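# Seat the tilted brick onto the base brick

## Task

Press the misaligned brick down until it sits completely on the base brick, then release it and move the grippers away; it only counts if the brick stays seated on its own without the robot holding it.

## Robot and tools

Robot: two six-joint arms, left_arm and right_arm, each with a parallel gripper, mounted on opposite sides of a table. left_arm's base is on the +y side; the names do not refer to image sides. Joint order per arm, everywhere (rows and result lists): waist, shoulder, elbow, wrist pitch, wrist yaw, wrist roll, then the gripper opening.

Frame: one world frame for all reported poses. Origin at table centre, table surface at z = +0.020 m, +z up. Gripper pose = end_effector_position (m, the point between the finger pads, about 3-4 cm behind the tips) and end_effector_quat_wxyz. Fingers extend along the gripper's +x axis and close along its y axis. Printed hand positions can be somewhat off, worse at long reach.

Row format (used by execute_actions and move): a single list of 14 numbers covering both arms, each in [-1, 1]: left_arm's 6 joint values then its opening, then the same 7 for right_arm. Send all 14 even if one arm stays still. Joint values are offsets, not poses, scaled so 1.0 equals 0.9615 rad for waist, shoulder and elbow, 1.713 rad for wrist pitch, 1.767 for wrist yaw, 1.728 for wrist roll. The opening is absolute: +1 fully open, about -0.80 where empty fingers touch, values down to -1 add nothing. Closing fully takes roughly 0.5 s.

Joint ranges (rad): waist -3.054..3.054, shoulder 0.000..3.142, elbow 0.000..2.356, wrist pitch -1.571..1.571, wrist yaw -1.571..1.571, wrist roll -3.142..3.142. Real ends may differ by 0.010 rad. Asking a joint more than 0.010 rad beyond an end (relative to angles at the action's start) rejects that action for both arms; if the first action of a call fails or any action is malformed, nothing runs. A joint driven onto its end yields the note "joint sent to its limit".

execute_actions(actions): a list of actions; each action is a table of up to 15 rows, one per 1/30 s step, 15 steps per action (0.5 s); a short table repeats its last row. Offsets in every row are measured from the joint angles at the start of that action (for a call's first action, the last reported angles), not from the previous row. An empty list just returns state and images. Per step, joint targets are capped at 0.211 rad ahead of measured angles (waist, shoulder, elbow), 0.213 (wrist pitch), 0.267 (wrist yaw), 0.228 (wrist roll), and scaled back if they would shift the gripper over 70 mm; big motions need several actions, and unfinished motion should be re-commanded.

move(target, speed, blocking): target is one 14-number row whose offsets count from the "Joint positions" of the latest result showing them. All joints follow synchronized paths (gripper traces a curve), lasting 0.5-10 s; speed (rad/s, 0.01-2, default 0.5) is the top rate of the joint with furthest to go. Paths ignore obstacles and the other arm. Opening values are sent at the start. With blocking=false the result comes after 0.5 s while motion continues; check with wait(0), and call wait or stop before sending anything else. The extra "move:" line reports the ending (done, off_target, moving, held, fault), limits=held or none, and each arm's joint furthest from target. Faster moves hit harder; targets deeper past a contact press harder. To keep an arm pressing as before, command the offsets from Joint positions to Joint targets.

wait(seconds): 0-10 s, arms hold their last command; returns early if a running move ends. stop(): brakes a running move (needs some distance); fingers continue. zoom_image(camera, region): camera one of cam_head_left, cam_head_right, cam_high, cam_low, cam_left_wrist, cam_right_wrist (all 504x504); region [x0, y0, x1, y1] in pixels from the top-left, at most 504x504. finished_scene(scene): ends the current scene irrevocably, passing its number, and reports success. Camera calibration (K, distortion, T_world_to_cam) is provided and may be slightly off.

Results: per-arm pose and velocities; Joint positions and Joint velocities (rad, rad/s; last entry the finger gap in m, 0.088 open); Joint targets (current commanded angles); grip_measured (opening on the command scale, up to ~1 mm off, and reads narrower while squeezing, by up to 0.061); step readings with HELD marking held-back steps; "joint command not followed" means a clearance check altered joint targets. Friction can leave joints short, so check after each motion.

Gripping: command about 0.07 below grip_measured for a firm hold, less for a light one. Pad force tops out near 34-49 N.

Avoid: knocking or placing anything off the table (fails the task), arms colliding or pressing each other, slams, drops and heavy shoves. Contact torque reaching a load limit (waist 16.6, shoulder 20.6, elbow 20.5, wrist pitch 5.42, wrist yaw 5.4, wrist roll 5.07 N m, held weight included) freezes that arm for 10 s. Long loaded holds heat motors: MOTOR HOT from 50 °C, an OVER-TEMPERATURE FAULT at 95 °C, and power loss if not cooled. Occasional external tugs on held parts or pushes on loose ones can occur. Finish by opening the gripper and withdrawing so the brick rests seated unaided.

Each tool is called after "Emit:" as a command line: name --argument value for each argument, lists and objects as JSON in quotes; but a table of rows of numbers goes row by row, as --pt "numbers of a row", without its own name.

## Session

Emit:
execute_actions --actions '[]'

Scene clock: 0.00 s.
left_arm: end_effector_position=(-0.0187, +0.1437, +0.3679) grip_measured=+1.000 end_effector_quat_wxyz=(+0.709, -0.023, -0.024, -0.704) end_effector_velocity=(+0.003, -0.000, -0.000) end_effector_angular_velocity=(-0.002, -0.006, +0.020) | right_arm: end_effector_position=(+0.0348, -0.3319, +0.2163) grip_measured=+0.984 end_effector_quat_wxyz=(+0.647, +0.268, +0.693, +0.171) end_effector_velocity=(-0.002, -0.001, -0.002) end_effector_angular_velocity=(-0.000, +0.001, +0.018)
Joint names: [waist, shoulder, elbow, wrist pitch, wrist yaw, wrist roll]
Joint positions: left_arm=[ 0.001  0.842  0.657  0.251 -0.006  0.002  0.088] | right_arm=[-1.006  0.66   0.813 -1.366 -0.535  0.808  0.087]
Joint velocities: left_arm=[-0.002  0.002 -0.002  0.007 -0.022  0.007  0.   ] | right_arm=[-0.002 -0.002 -0.007 -0.007 -0.007 -0.022 -0.   ]
Motor temperatures (°C, as the motors report them): left_arm=[19 21 21 21 19 22] | right_arm=[20 20 21 19 20 20]
Heat: left arm: hottest wrist roll 22 °C (+0.0 °C/min); right arm: hottest elbow 21 °C (+0.0 °C/min).
Joint targets: left_arm=[0.001 0.842 0.657 0.251 -0.006 0.002] | right_arm=[-1.006 0.660 0.813 -1.366 -0.535 0.808]

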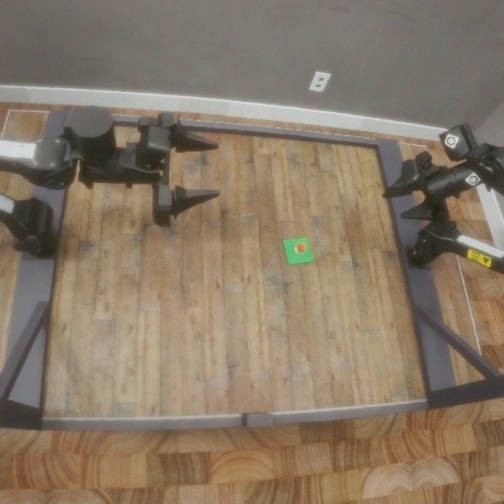

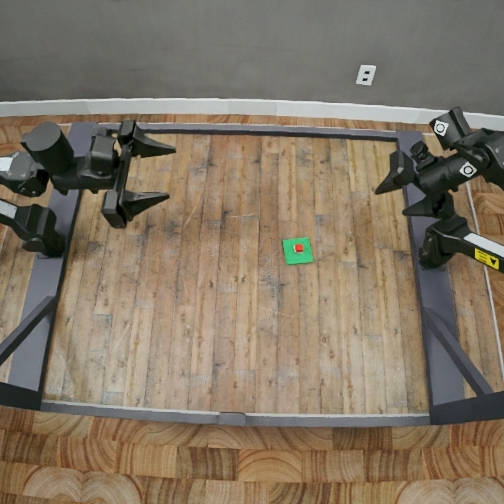

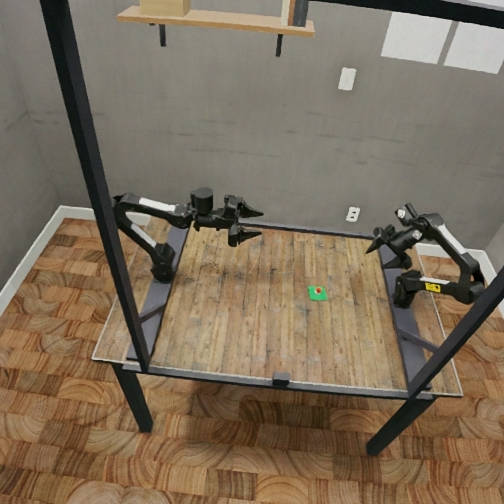

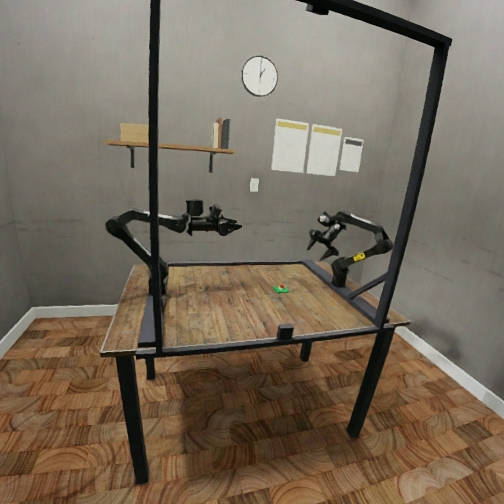

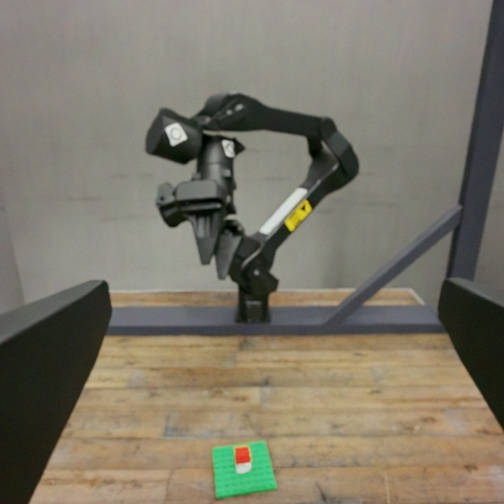

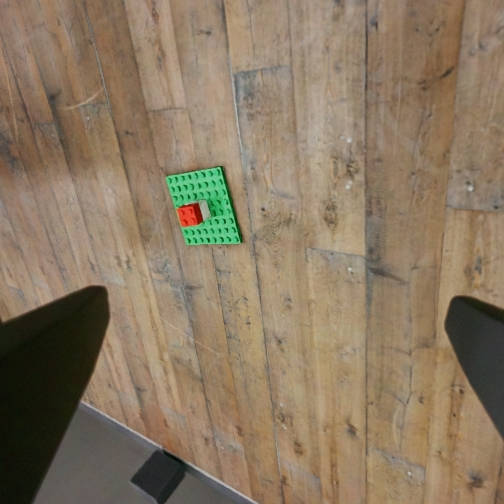

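Emit:
zoom_image --camera "cam_right_wrist" --region '[150, 150, 260, 260]'

Emit:
zoom_image --camera "cam_left_wrist" --region '[200, 424, 290, 504]'

Emit:
zoom_image --camera "cam_head_right" --region '[270, 225, 330, 275]'

Region (150, 150, 260, 260) of cam_right_wrist's 504x504 image, scaled by 4.582, with more detail than that image has.

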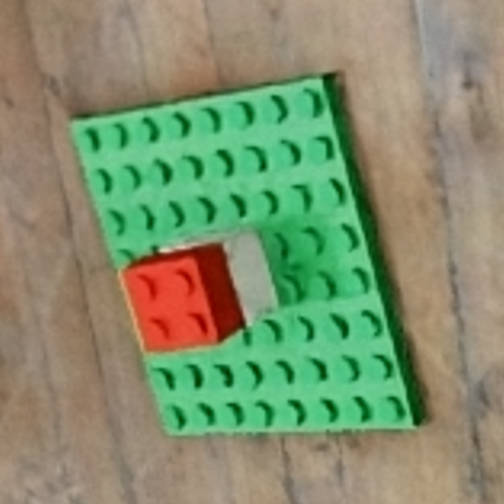

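Region (200, 424, 290, 504) of cam_left_wrist's 504x504 image, scaled by 5.600, with more detail than that image has.

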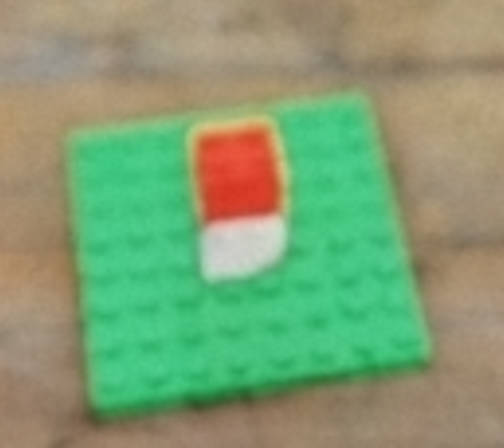

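Region (270, 225, 330, 275) of cam_head_right's 504x504 image, scaled by 8.400, with more detail than that image has.

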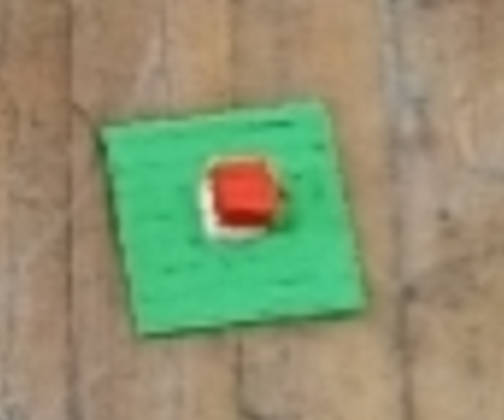

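Emit:
move --target '[0,0,0,0,0,0,1, 0.99,0.8,0.587,0.133,0.303,-0.468,-0.6]' --speed 1.0

Emit:
move --target '[0,0,0,0,0,0,1, 0,0.396,0,0,0,0,-0.6]' --speed 0.8

Scene clock: 21.87 s.
left_arm: end_effector_position=(-0.0187, +0.1437, +0.3679) grip_measured=+1.000 end_effector_quat_wxyz=(+0.709, -0.023, -0.024, -0.704) end_effector_velocity=(-0.001, +0.001, +0.000) end_effector_angular_velocity=(+0.002, +0.008, -0.001) | right_arm: end_effector_position=(-0.0028, -0.1500, +0.2457) grip_measured=-0.597 end_effector_quat_wxyz=(+0.600, -0.386, +0.413, +0.566) end_effector_velocity=(-0.000, -0.002, -0.002) end_effector_angular_velocity=(-0.012, +0.005, +0.007)
Joint names: [waist, shoulder, elbow, wrist pitch, wrist yaw, wrist roll]
Joint positions: left_arm=[ 0.001  0.842  0.657  0.251 -0.006  0.002  0.088] | right_arm=[-0.057  1.422  1.363 -1.141 -0.003  0.005  0.01 ]
Joint velocities: left_arm=[-0.007 -0.002  0.002 -0.007 -0.007 -0.007  0.   ] | right_arm=[-0.002  0.002 -0.002 -0.007 -0.007 -0.007 -0.   ]
Motor temperatures (°C, as the motors report them): left_arm=[19 21 24 24 19 22] | right_arm=[20 20 23 20 20 20]
Heat: left arm: hottest elbow 24 °C (+5.5 °C/min); right arm: hottest elbow 23 °C (+5.5 °C/min).
Joint targets: left_arm=[0.001 0.842 0.657 0.251 -0.006 0.002] | right_arm=[-0.054 1.429 1.377 -1.138 0.000 -0.000]
move: off_target (right_arm); limits=none; left_arm: farthest joint: the waist, 0.000 radians from its target (0.000 radians at the start); right_arm: farthest joint: the elbow, 0.014 radians from its target (0.565 radians at the start)
camera_calibration (this result's frames):
cam_right_wrist: T_world_to_cam=[[0.998499, -0.0283886, 0.0468449, -0.0040756], [-0.0294768, -0.999308, 0.0227053, -0.129035], [0.0461679, -0.0240521, -0.998644, 0.310051], [0, 0, 0, 1]] pos_world=[-0.0140484, -0.121604, 0.312751]

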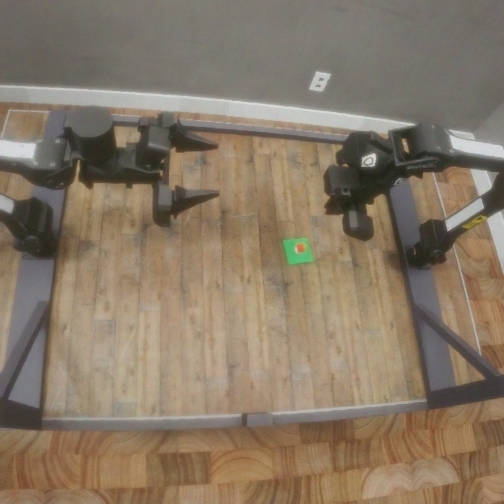

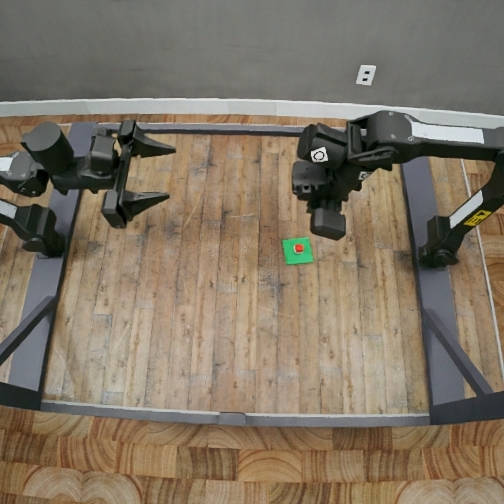

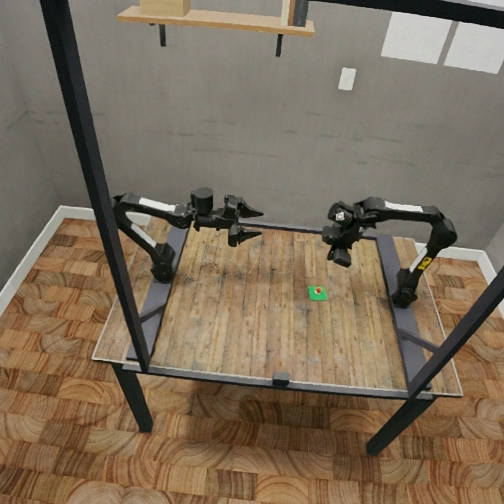

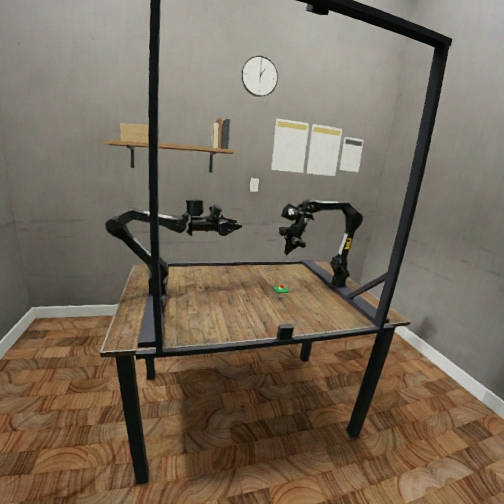

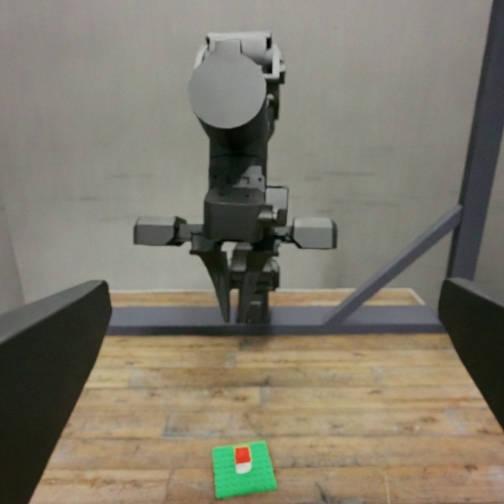

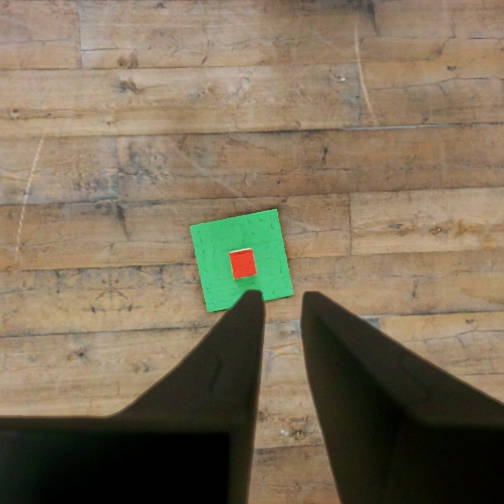

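Scene clock: 22.83 s.
left_arm: end_effector_position=(-0.0187, +0.1437, +0.3679) grip_measured=+1.000 end_effector_quat_wxyz=(+0.709, -0.023, -0.024, -0.704) end_effector_velocity=(+0.000, +0.000, -0.005) end_effector_angular_velocity=(+0.022, -0.007, +0.005) | right_arm: end_effector_position=(-0.0018, -0.1323, +0.1339) grip_measured=-0.597 end_effector_quat_wxyz=(+0.514, -0.484, +0.516, +0.484) end_effector_velocity=(-0.002, -0.002, -0.003) end_effector_angular_velocity=(-0.017, +0.008, +0.010)
Joint names: [waist, shoulder, elbow, wrist pitch, wrist yaw, wrist roll]
Joint positions: left_arm=[ 0.001  0.842  0.657  0.251 -0.006  0.002  0.088] | right_arm=[-0.057  1.794  1.363 -1.141 -0.003  0.005  0.01 ]
Joint velocities: left_arm=[-0.002 -0.002 -0.002 -0.022 -0.007  0.007  0.   ] | right_arm=[ 0.002  0.007 -0.002 -0.007 -0.007 -0.007  0.   ]
Motor temperatures (°C, as the motors report them): left_arm=[19 21 24 24 19 22] | right_arm=[20 20 23 20 20 20]
Heat: left arm: hottest elbow 24 °C (+5.3 °C/min); right arm: hottest elbow 23 °C (+5.3 °C/min).
Joint targets: left_arm=[0.001 0.842 0.657 0.251 -0.006 0.002] | right_arm=[-0.057 1.803 1.363 -1.141 -0.003 0.005]
move: done; limits=none; left_arm: farthest joint: the waist, 0.000 radians from its target (0.000 radians at the start); right_arm: farthest joint: the shoulder, 0.008 radians from its target (0.381 radians at the start)
camera_calibration (this result's frames):
cam_right_wrist: T_world_to_cam=[[0.999358, -0.013328, 0.0332498, 0.00446856], [-0.025105, -0.922702, 0.384696, -0.14705], [0.0255524, -0.385284, -0.922444, 0.140747], [0, 0, 0, 1]] pos_world=[-0.0117538, -0.0813964, 0.186252]

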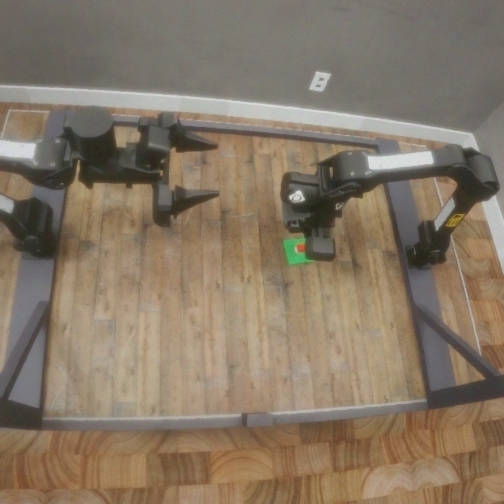

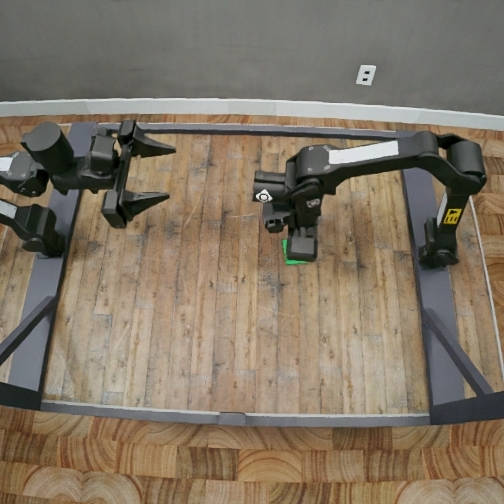

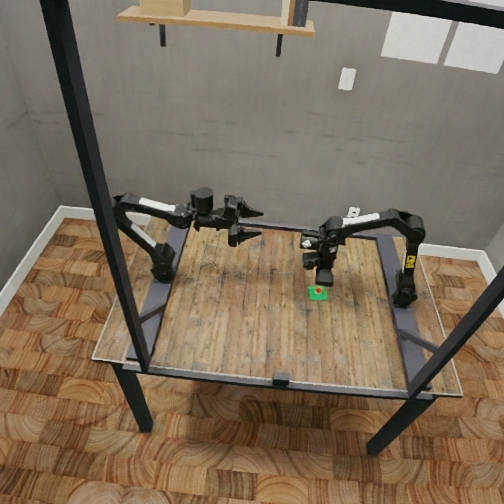

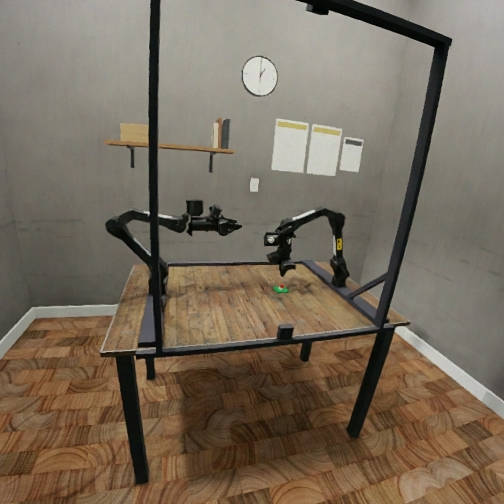

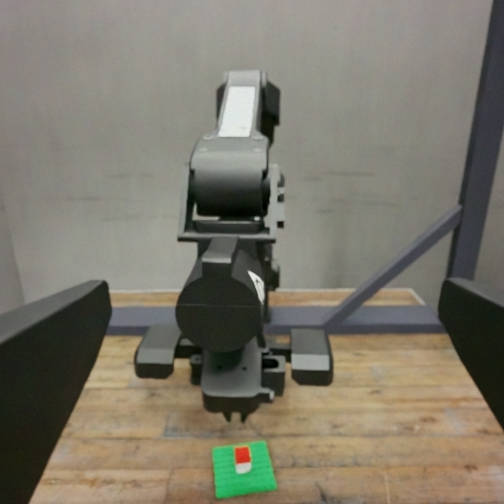

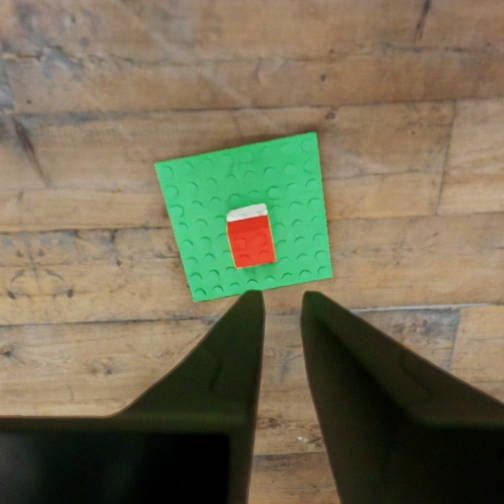

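Emit:
zoom_image --camera "cam_right_wrist" --region '[190, 180, 330, 320]'

Emit:
zoom_image --camera "cam_low" --region '[260, 260, 310, 300]'

Region (190, 180, 330, 320) of cam_right_wrist's 504x504 image, scaled by 3.600, with more detail than that image has.

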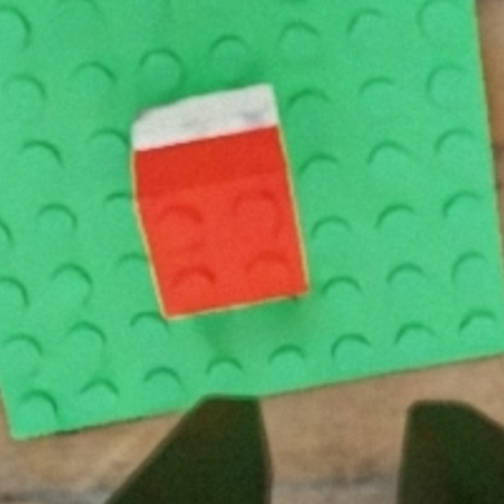

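Region (260, 260, 310, 300) of cam_low's 504x504 image, scaled by 10.080, with more detail than that image has; it fills the top 403 rows of this view, and the rest is white.

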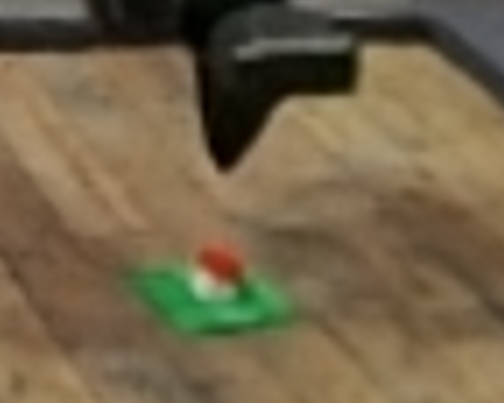

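Emit:
move --target '[0,0,0,0,0,0,1, 0.02,0.015,-0.156,0.094,0,-0.118,-0.72]' --speed 0.3

Emit:
zoom_image --camera "cam_low" --region '[260, 260, 310, 300]'

Emit:
zoom_image --camera "cam_left_wrist" --region '[190, 404, 300, 504]'

Scene clock: 46.33 s.
left_arm: end_effector_position=(-0.0187, +0.1437, +0.3679) grip_measured=+1.000 end_effector_quat_wxyz=(+0.709, -0.023, -0.024, -0.704) end_effector_velocity=(+0.001, +0.000, -0.002) end_effector_angular_velocity=(+0.007, +0.009, +0.014) | right_arm: end_effector_position=(-0.0073, -0.1378, +0.0974) grip_measured=-0.717 end_effector_quat_wxyz=(+0.462, -0.534, +0.459, +0.539) end_effector_velocity=(-0.000, -0.002, +0.000) end_effector_angular_velocity=(-0.007, +0.008, +0.005)
Joint names: [waist, shoulder, elbow, wrist pitch, wrist yaw, wrist roll]
Joint positions: left_arm=[ 0.001  0.842  0.657  0.251 -0.006  0.002  0.088] | right_arm=[-0.041  1.802  1.222 -0.983 -0.003 -0.193  0.004]
Joint velocities: left_arm=[-0.007 -0.002 -0.002 -0.007 -0.022 -0.007  0.   ] | right_arm=[-0.002 -0.002 -0.002 -0.007 -0.007 -0.007 -0.   ]
Motor temperatures (°C, as the motors report them): left_arm=[19 21 26 25 19 22] | right_arm=[20 23 24 20 20 20]
Heat: left arm: hottest elbow 26 °C (+5.2 °C/min); right arm: hottest elbow 24 °C (+3.9 °C/min).
Joint targets: left_arm=[0.001 0.842 0.657 0.251 -0.006 0.002] | right_arm=[-0.038 1.809 1.213 -0.980 -0.003 -0.199]
move: done; limits=none; left_arm: farthest joint: the waist, 0.000 radians from its target (0.000 radians at the start); right_arm: farthest joint: the elbow, 0.009 radians from its target (0.150 radians at the start)
camera_calibration (this result's frames):
cam_right_wrist: T_world_to_cam=[[0.979239, 0.19961, 0.0353039, 0.0400537], [0.172131, -0.910802, 0.375248, -0.134252], [0.107058, -0.361381, -0.926252, 0.109333], [0, 0, 0, 1]] pos_world=[-0.0278182, -0.0907611, 0.150233]

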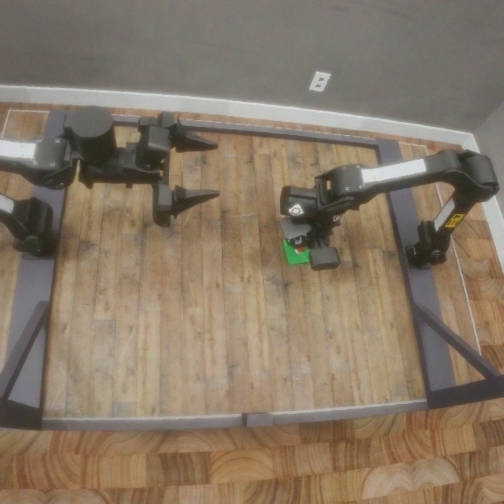

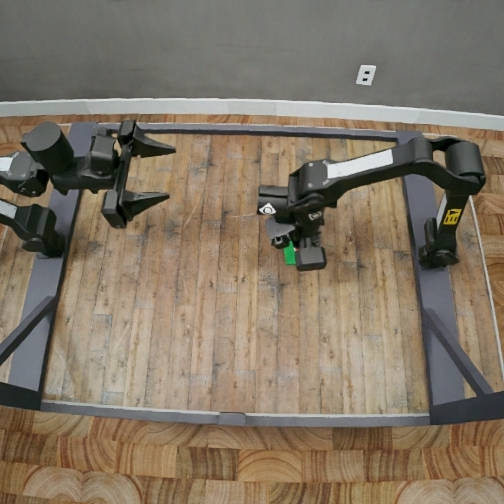

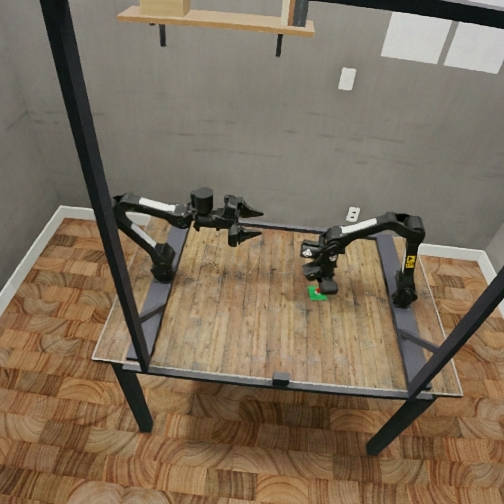

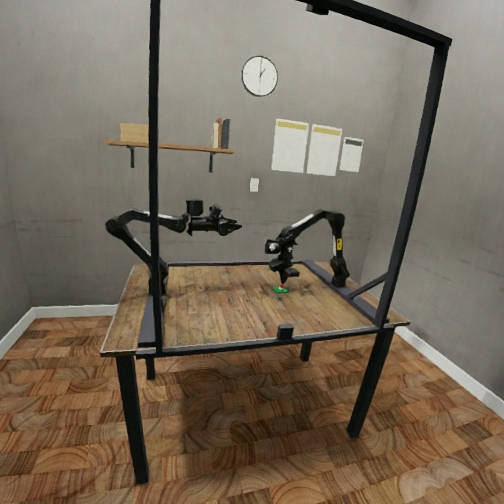

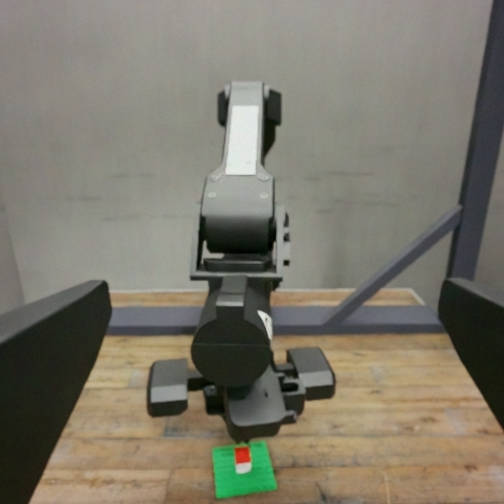

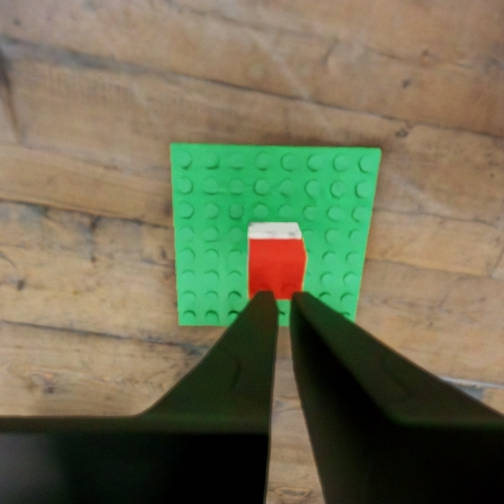

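Region (260, 260, 310, 300) of cam_low's 504x504 image, scaled by 10.080, with more detail than that image has; it fills the top 403 rows of this view, and the rest is white.

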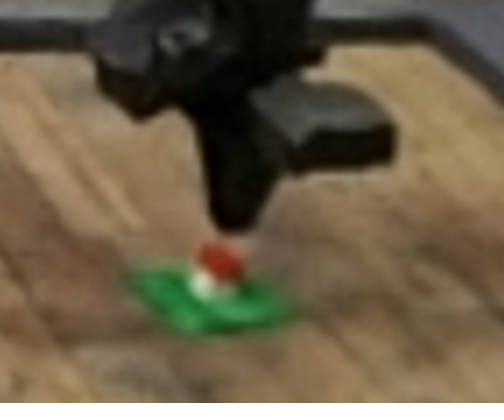

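Region (190, 404, 300, 504) of cam_left_wrist's 504x504 image, scaled by 4.582, with more detail than that image has; it fills the top 458 rows of this view, and the rest is white.

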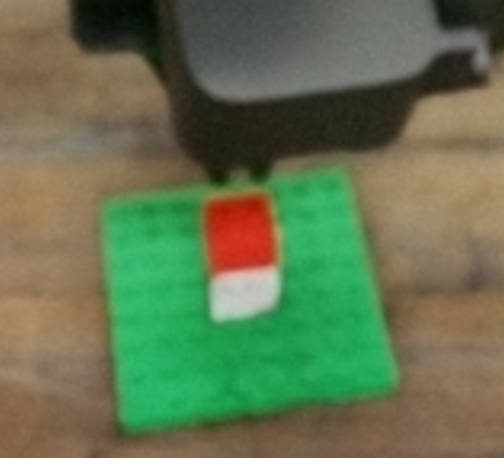

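Emit:
move --target '[0,0,0,0,0,0,1, 0,0.038,-0.022,0.026,0,0,-0.72]' --speed 0.05

Emit:
zoom_image --camera "cam_low" --region '[260, 260, 310, 300]'

Emit:
zoom_image --camera "cam_high" --region '[295, 265, 345, 305]'

Scene clock: 56.57 s.
left_arm: end_effector_position=(-0.0187, +0.1437, +0.3679) grip_measured=+1.000 end_effector_quat_wxyz=(+0.709, -0.023, -0.024, -0.704) end_effector_velocity=(+0.002, +0.001, +0.000) end_effector_angular_velocity=(+0.002, -0.007, +0.010) | right_arm: end_effector_position=(-0.0071, -0.1333, +0.0870) grip_measured=-0.717 end_effector_quat_wxyz=(+0.464, -0.533, +0.457, +0.540) end_effector_velocity=(-0.003, -0.002, +0.000) end_effector_angular_velocity=(-0.006, +0.022, +0.020)
Joint names: [waist, shoulder, elbow, wrist pitch, wrist yaw, wrist roll]
Joint positions: left_arm=[ 0.001  0.842  0.657  0.251 -0.006  0.002  0.088] | right_arm=[-0.041  1.828  1.211 -0.941 -0.003 -0.193  0.004]
Joint velocities: left_arm=[ 0.002 -0.002  0.002 -0.007 -0.007  0.007  0.   ] | right_arm=[-0.002 -0.002 -0.002 -0.007 -0.022 -0.022 -0.   ]
Motor temperatures (°C, as the motors report them): left_arm=[19 21 27 26 19 22] | right_arm=[20 23 23 20 20 20]
Heat: left arm: hottest elbow 27 °C (+5.3 °C/min); right arm: hottest shoulder 23 °C (+2.1 °C/min).
Joint targets: left_arm=[0.001 0.842 0.657 0.251 -0.006 0.002] | right_arm=[-0.041 1.838 1.201 -0.938 -0.003 -0.193]
move: off_target (right_arm); limits=none; left_arm: farthest joint: the waist, 0.000 radians from its target (0.000 radians at the start); right_arm: farthest joint: the shoulder, 0.011 radians from its target (0.037 radians at the start)
camera_calibration (this result's frames):
cam_right_wrist: T_world_to_cam=[[0.979231, 0.199418, 0.0365829, 0.0391959], [0.172049, -0.912791, 0.37042, -0.126103], [0.107261, -0.356433, -0.928144, 0.102161], [0, 0, 0, 1]] pos_world=[-0.0276438, -0.0865087, 0.140097]

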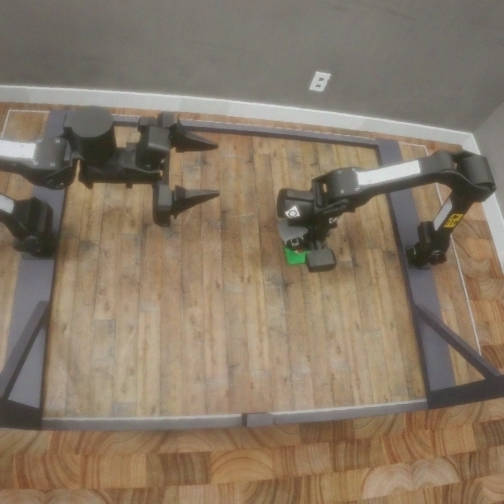

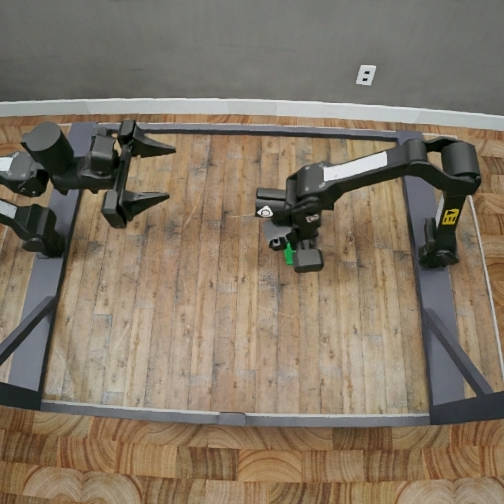

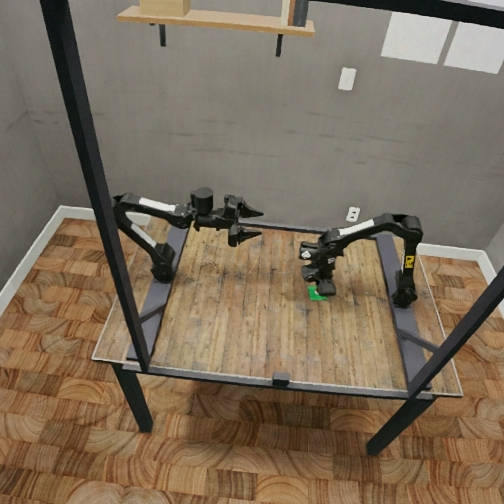

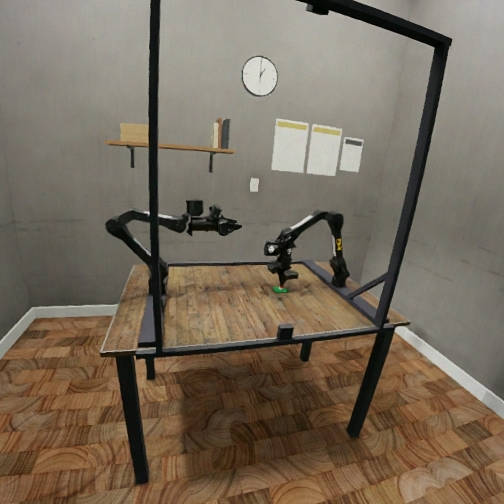

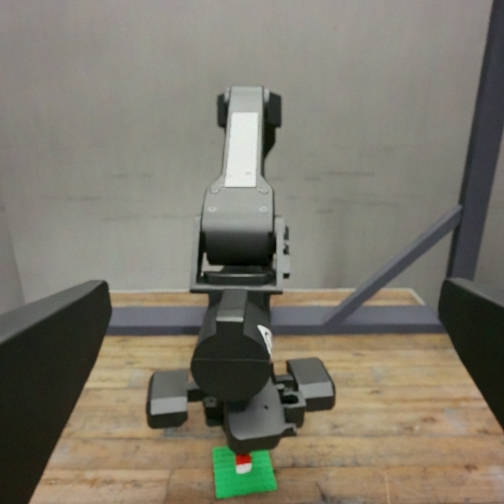

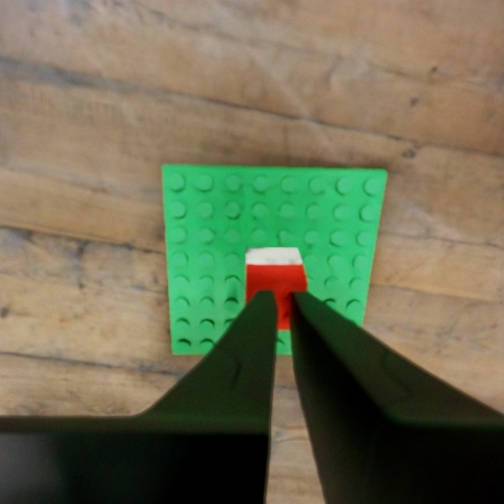

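Region (260, 260, 310, 300) of cam_low's 504x504 image, scaled by 10.080, with more detail than that image has; it fills the top 403 rows of this view, and the rest is white.

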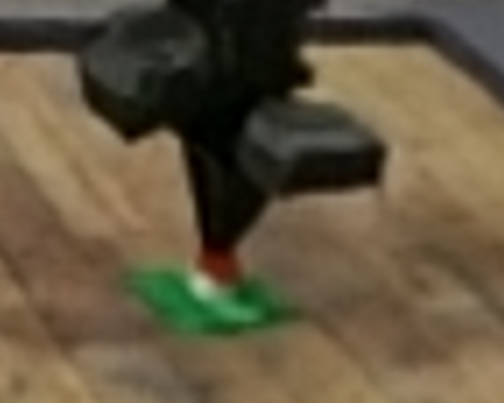

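Region (295, 265, 345, 305) of cam_high's 504x504 image, scaled by 10.080, with more detail than that image has; it fills the top 403 rows of this view, and the rest is white.

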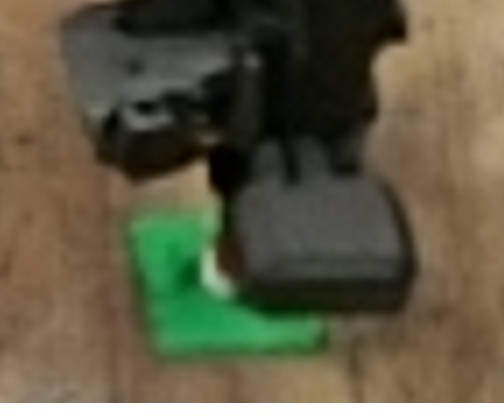

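Emit:
move --target '[0,0,0,0,0,0,1, 0.009,0.024,-0.038,0.023,0,0,-0.72]' --speed 0.03

Emit:
zoom_image --camera "cam_low" --region '[260, 260, 310, 300]'

Emit:
zoom_image --camera "cam_right_wrist" --region '[210, 220, 350, 360]'

Scene clock: 65.03 s.
left_arm: end_effector_position=(-0.0187, +0.1437, +0.3679) grip_measured=+1.000 end_effector_quat_wxyz=(+0.709, -0.023, -0.024, -0.704) end_effector_velocity=(+0.000, +0.000, -0.003) end_effector_angular_velocity=(+0.017, +0.022, +0.003) | right_arm: end_effector_position=(-0.0075, -0.1319, +0.0831) grip_measured=-0.717 end_effector_quat_wxyz=(+0.467, -0.531, +0.453, +0.543) end_effector_velocity=(-0.001, -0.004, -0.001) end_effector_angular_velocity=(-0.012, -0.007, +0.014)
Joint names: [waist, shoulder, elbow, wrist pitch, wrist yaw, wrist roll]
Joint positions: left_arm=[ 0.001  0.842  0.657  0.251 -0.006  0.002  0.088] | right_arm=[-0.039  1.828  1.194 -0.911 -0.001 -0.193  0.004]
Joint velocities: left_arm=[-0.002 -0.002  0.002 -0.022 -0.007 -0.022  0.   ] | right_arm=[ 0.007 -0.002 -0.007 -0.007  0.007 -0.007 -0.   ]
Motor temperatures (°C, as the motors report them): left_arm=[19 21 27 26 19 22] | right_arm=[20 24 23 20 20 20]
Heat: left arm: hottest elbow 27 °C (+5.1 °C/min); right arm: hottest shoulder 24 °C (+3.0 °C/min).
Joint targets: left_arm=[0.001 0.842 0.657 0.251 -0.006 0.002] | right_arm=[-0.032 1.851 1.174 -0.901 -0.003 -0.193]
move: off_target (right_arm); limits=none; left_arm: farthest joint: the waist, 0.000 radians from its target (0.000 radians at the start); right_arm: farthest joint: the shoulder, 0.023 radians from its target (0.023 radians at the start)
camera_calibration (this result's frames):
cam_right_wrist: T_world_to_cam=[[0.9787, 0.201128, 0.0411644, 0.0393605], [0.173372, -0.917106, 0.35897, -0.122952], [0.109951, -0.344187, -0.932441, 0.101072], [0, 0, 0, 1]] pos_world=[-0.0283187, -0.0858888, 0.13676]

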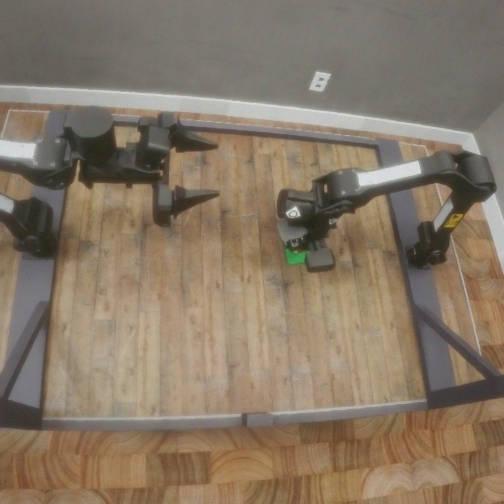

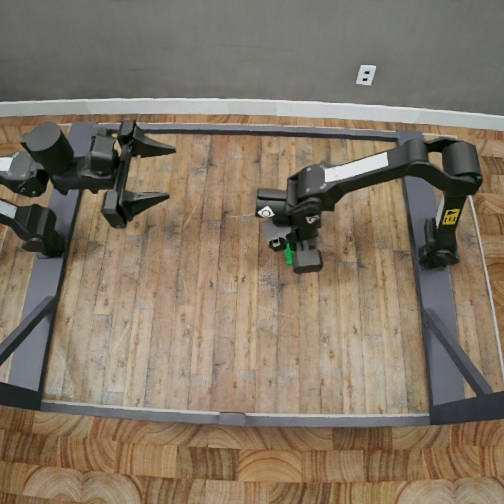

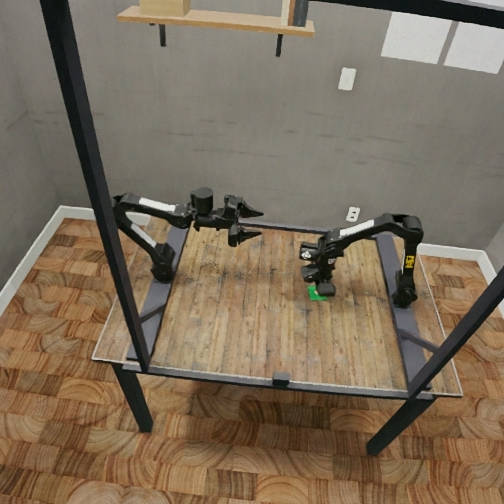

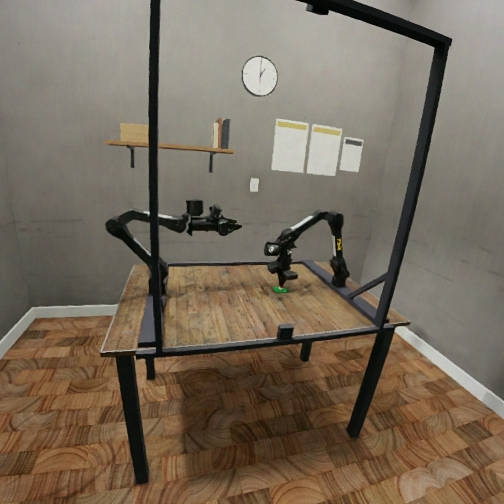

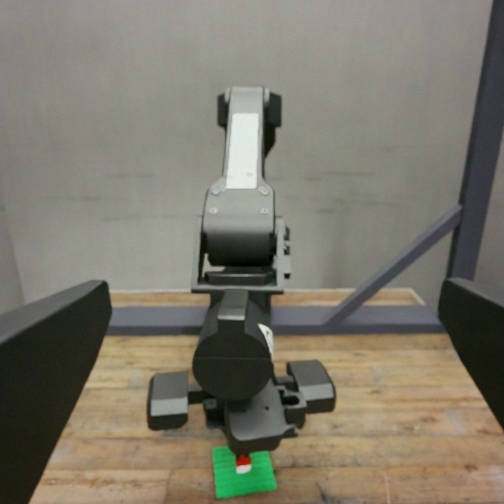

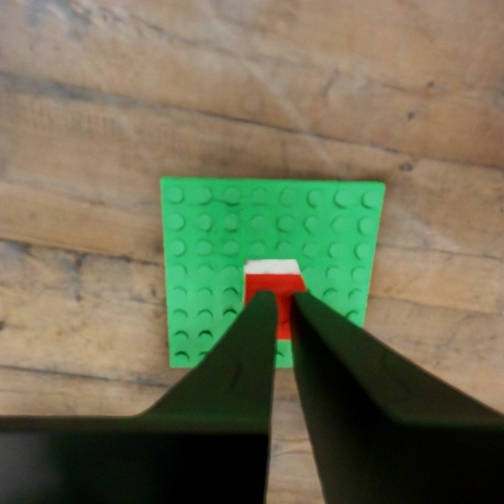

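Region (260, 260, 310, 300) of cam_low's 504x504 image, scaled by 10.080, with more detail than that image has; it fills the top 403 rows of this view, and the rest is white.

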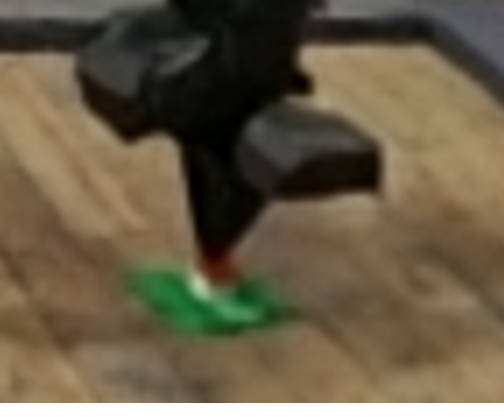

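Region (210, 220, 350, 360) of cam_right_wrist's 504x504 image, scaled by 3.600, with more detail than that image has.

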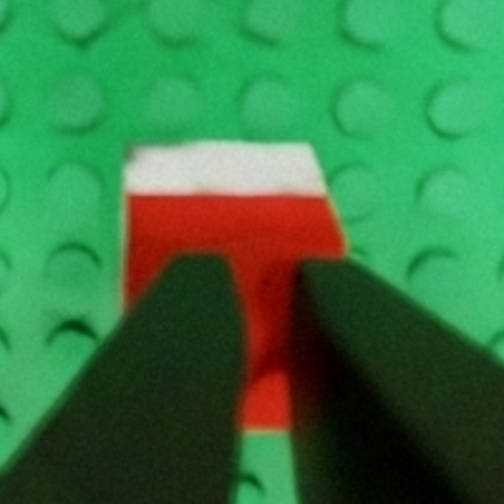

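Emit:
move --target '[0,0,0,0,0,0,1, 0,0.055,-0.05,0,0,0,-0.72]' --speed 0.03

Emit:
zoom_image --camera "cam_low" --region '[260, 260, 310, 300]'

Emit:
zoom_image --camera "cam_right_wrist" --region '[210, 220, 350, 360]'

Scene clock: 83.03 s.
left_arm: end_effector_position=(-0.0187, +0.1437, +0.3679) grip_measured=+1.000 end_effector_quat_wxyz=(+0.709, -0.023, -0.024, -0.704) end_effector_velocity=(+0.003, +0.000, -0.005) end_effector_angular_velocity=(+0.022, +0.009, +0.019) | right_arm: end_effector_position=(-0.0075, -0.1344, +0.0803) grip_measured=-0.717 end_effector_quat_wxyz=(+0.464, -0.534, +0.455, +0.541) end_effector_velocity=(-0.000, -0.001, -0.000) end_effector_angular_velocity=(-0.007, +0.007, +0.005)
Joint names: [waist, shoulder, elbow, wrist pitch, wrist yaw, wrist roll]
Joint positions: left_arm=[ 0.001  0.842  0.657  0.251 -0.006  0.002  0.088] | right_arm=[-0.039  1.831  1.187 -0.91   0.    -0.193  0.004]
Joint velocities: left_arm=[-0.002 -0.002 -0.002 -0.022 -0.022 -0.007  0.   ] | right_arm=[-0.002  0.002  0.002 -0.007 -0.007 -0.007  0.   ]
Motor temperatures (°C, as the motors report them): left_arm=[19 21 28 27 19 22] | right_arm=[20 24 23 21 20 20]
Heat: left arm: hottest elbow 28 °C (+3.0 °C/min); right arm: hottest shoulder 24 °C (+1.0 °C/min).
Joint targets: left_arm=[0.001 0.842 0.657 0.251 -0.006 0.002] | right_arm=[-0.039 1.880 1.146 -0.911 -0.001 -0.193]
move: off_target (right_arm); limits=none; left_arm: farthest joint: the waist, 0.000 radians from its target (0.000 radians at the start); right_arm: farthest joint: the shoulder, 0.050 radians from its target (0.053 radians at the start)
camera_calibration (this result's frames):
cam_right_wrist: T_world_to_cam=[[0.978674, 0.201508, 0.0399036, 0.0400387], [0.173073, -0.91349, 0.368214, -0.124477], [0.110649, -0.353455, -0.928884, 0.0961493], [0, 0, 0, 1]] pos_world=[-0.0282801, -0.0877921, 0.133548]

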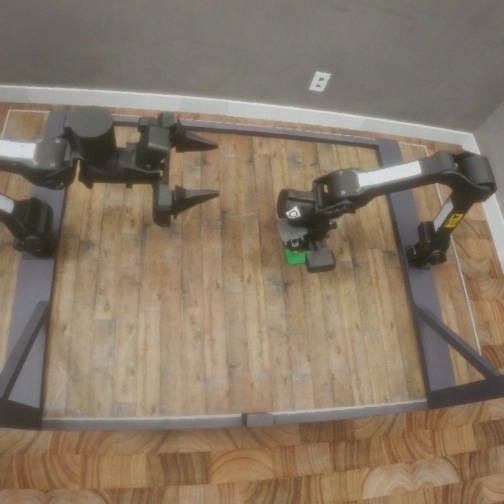

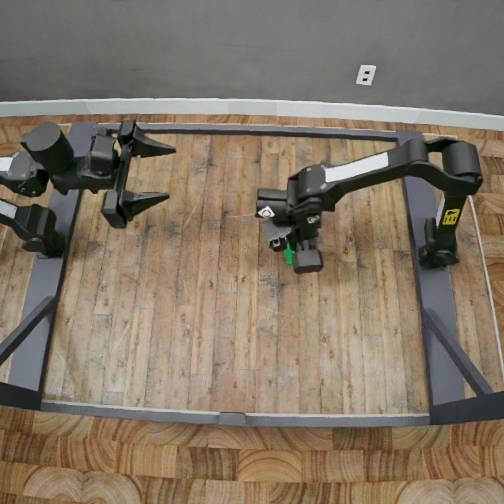

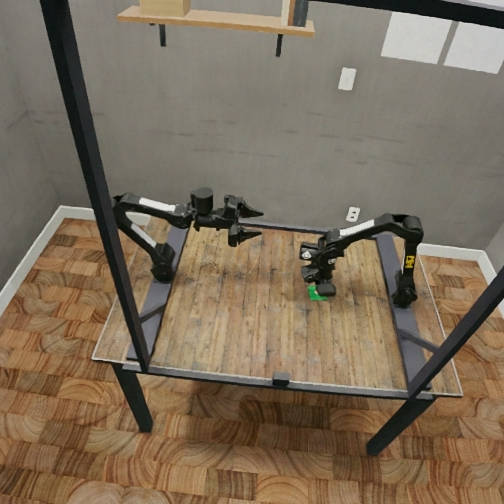

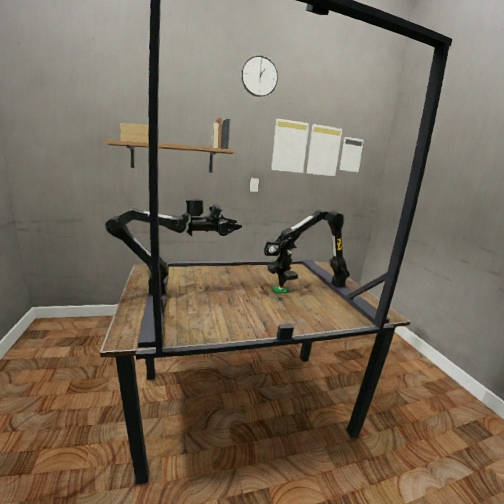

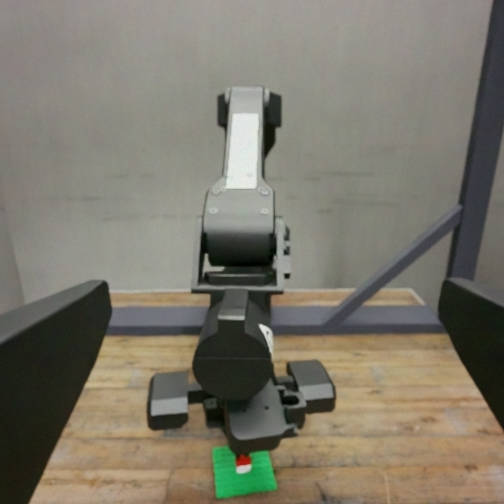

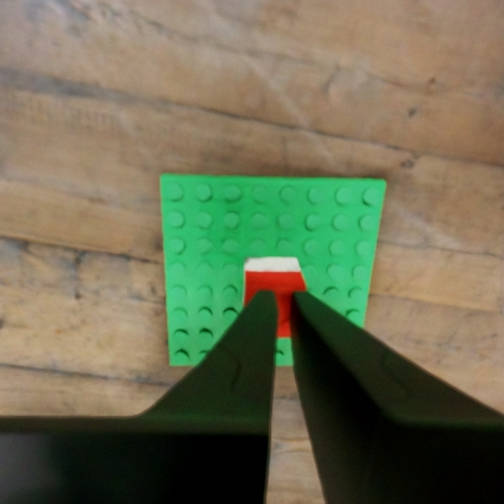

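Region (260, 260, 310, 300) of cam_low's 504x504 image, scaled by 10.080, with more detail than that image has; it fills the top 403 rows of this view, and the rest is white.

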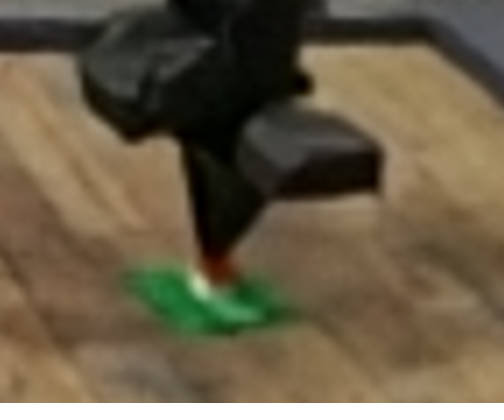

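Region (210, 220, 350, 360) of cam_right_wrist's 504x504 image, scaled by 3.600, with more detail than that image has.

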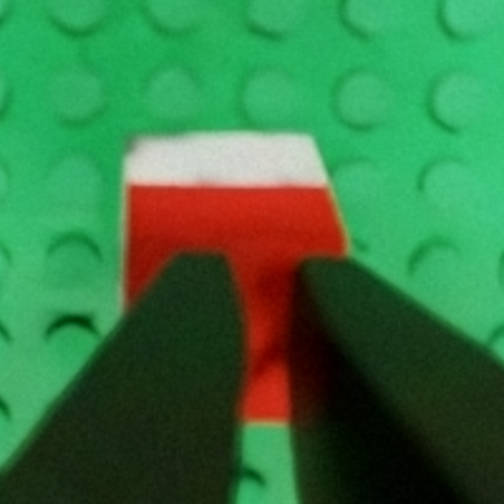

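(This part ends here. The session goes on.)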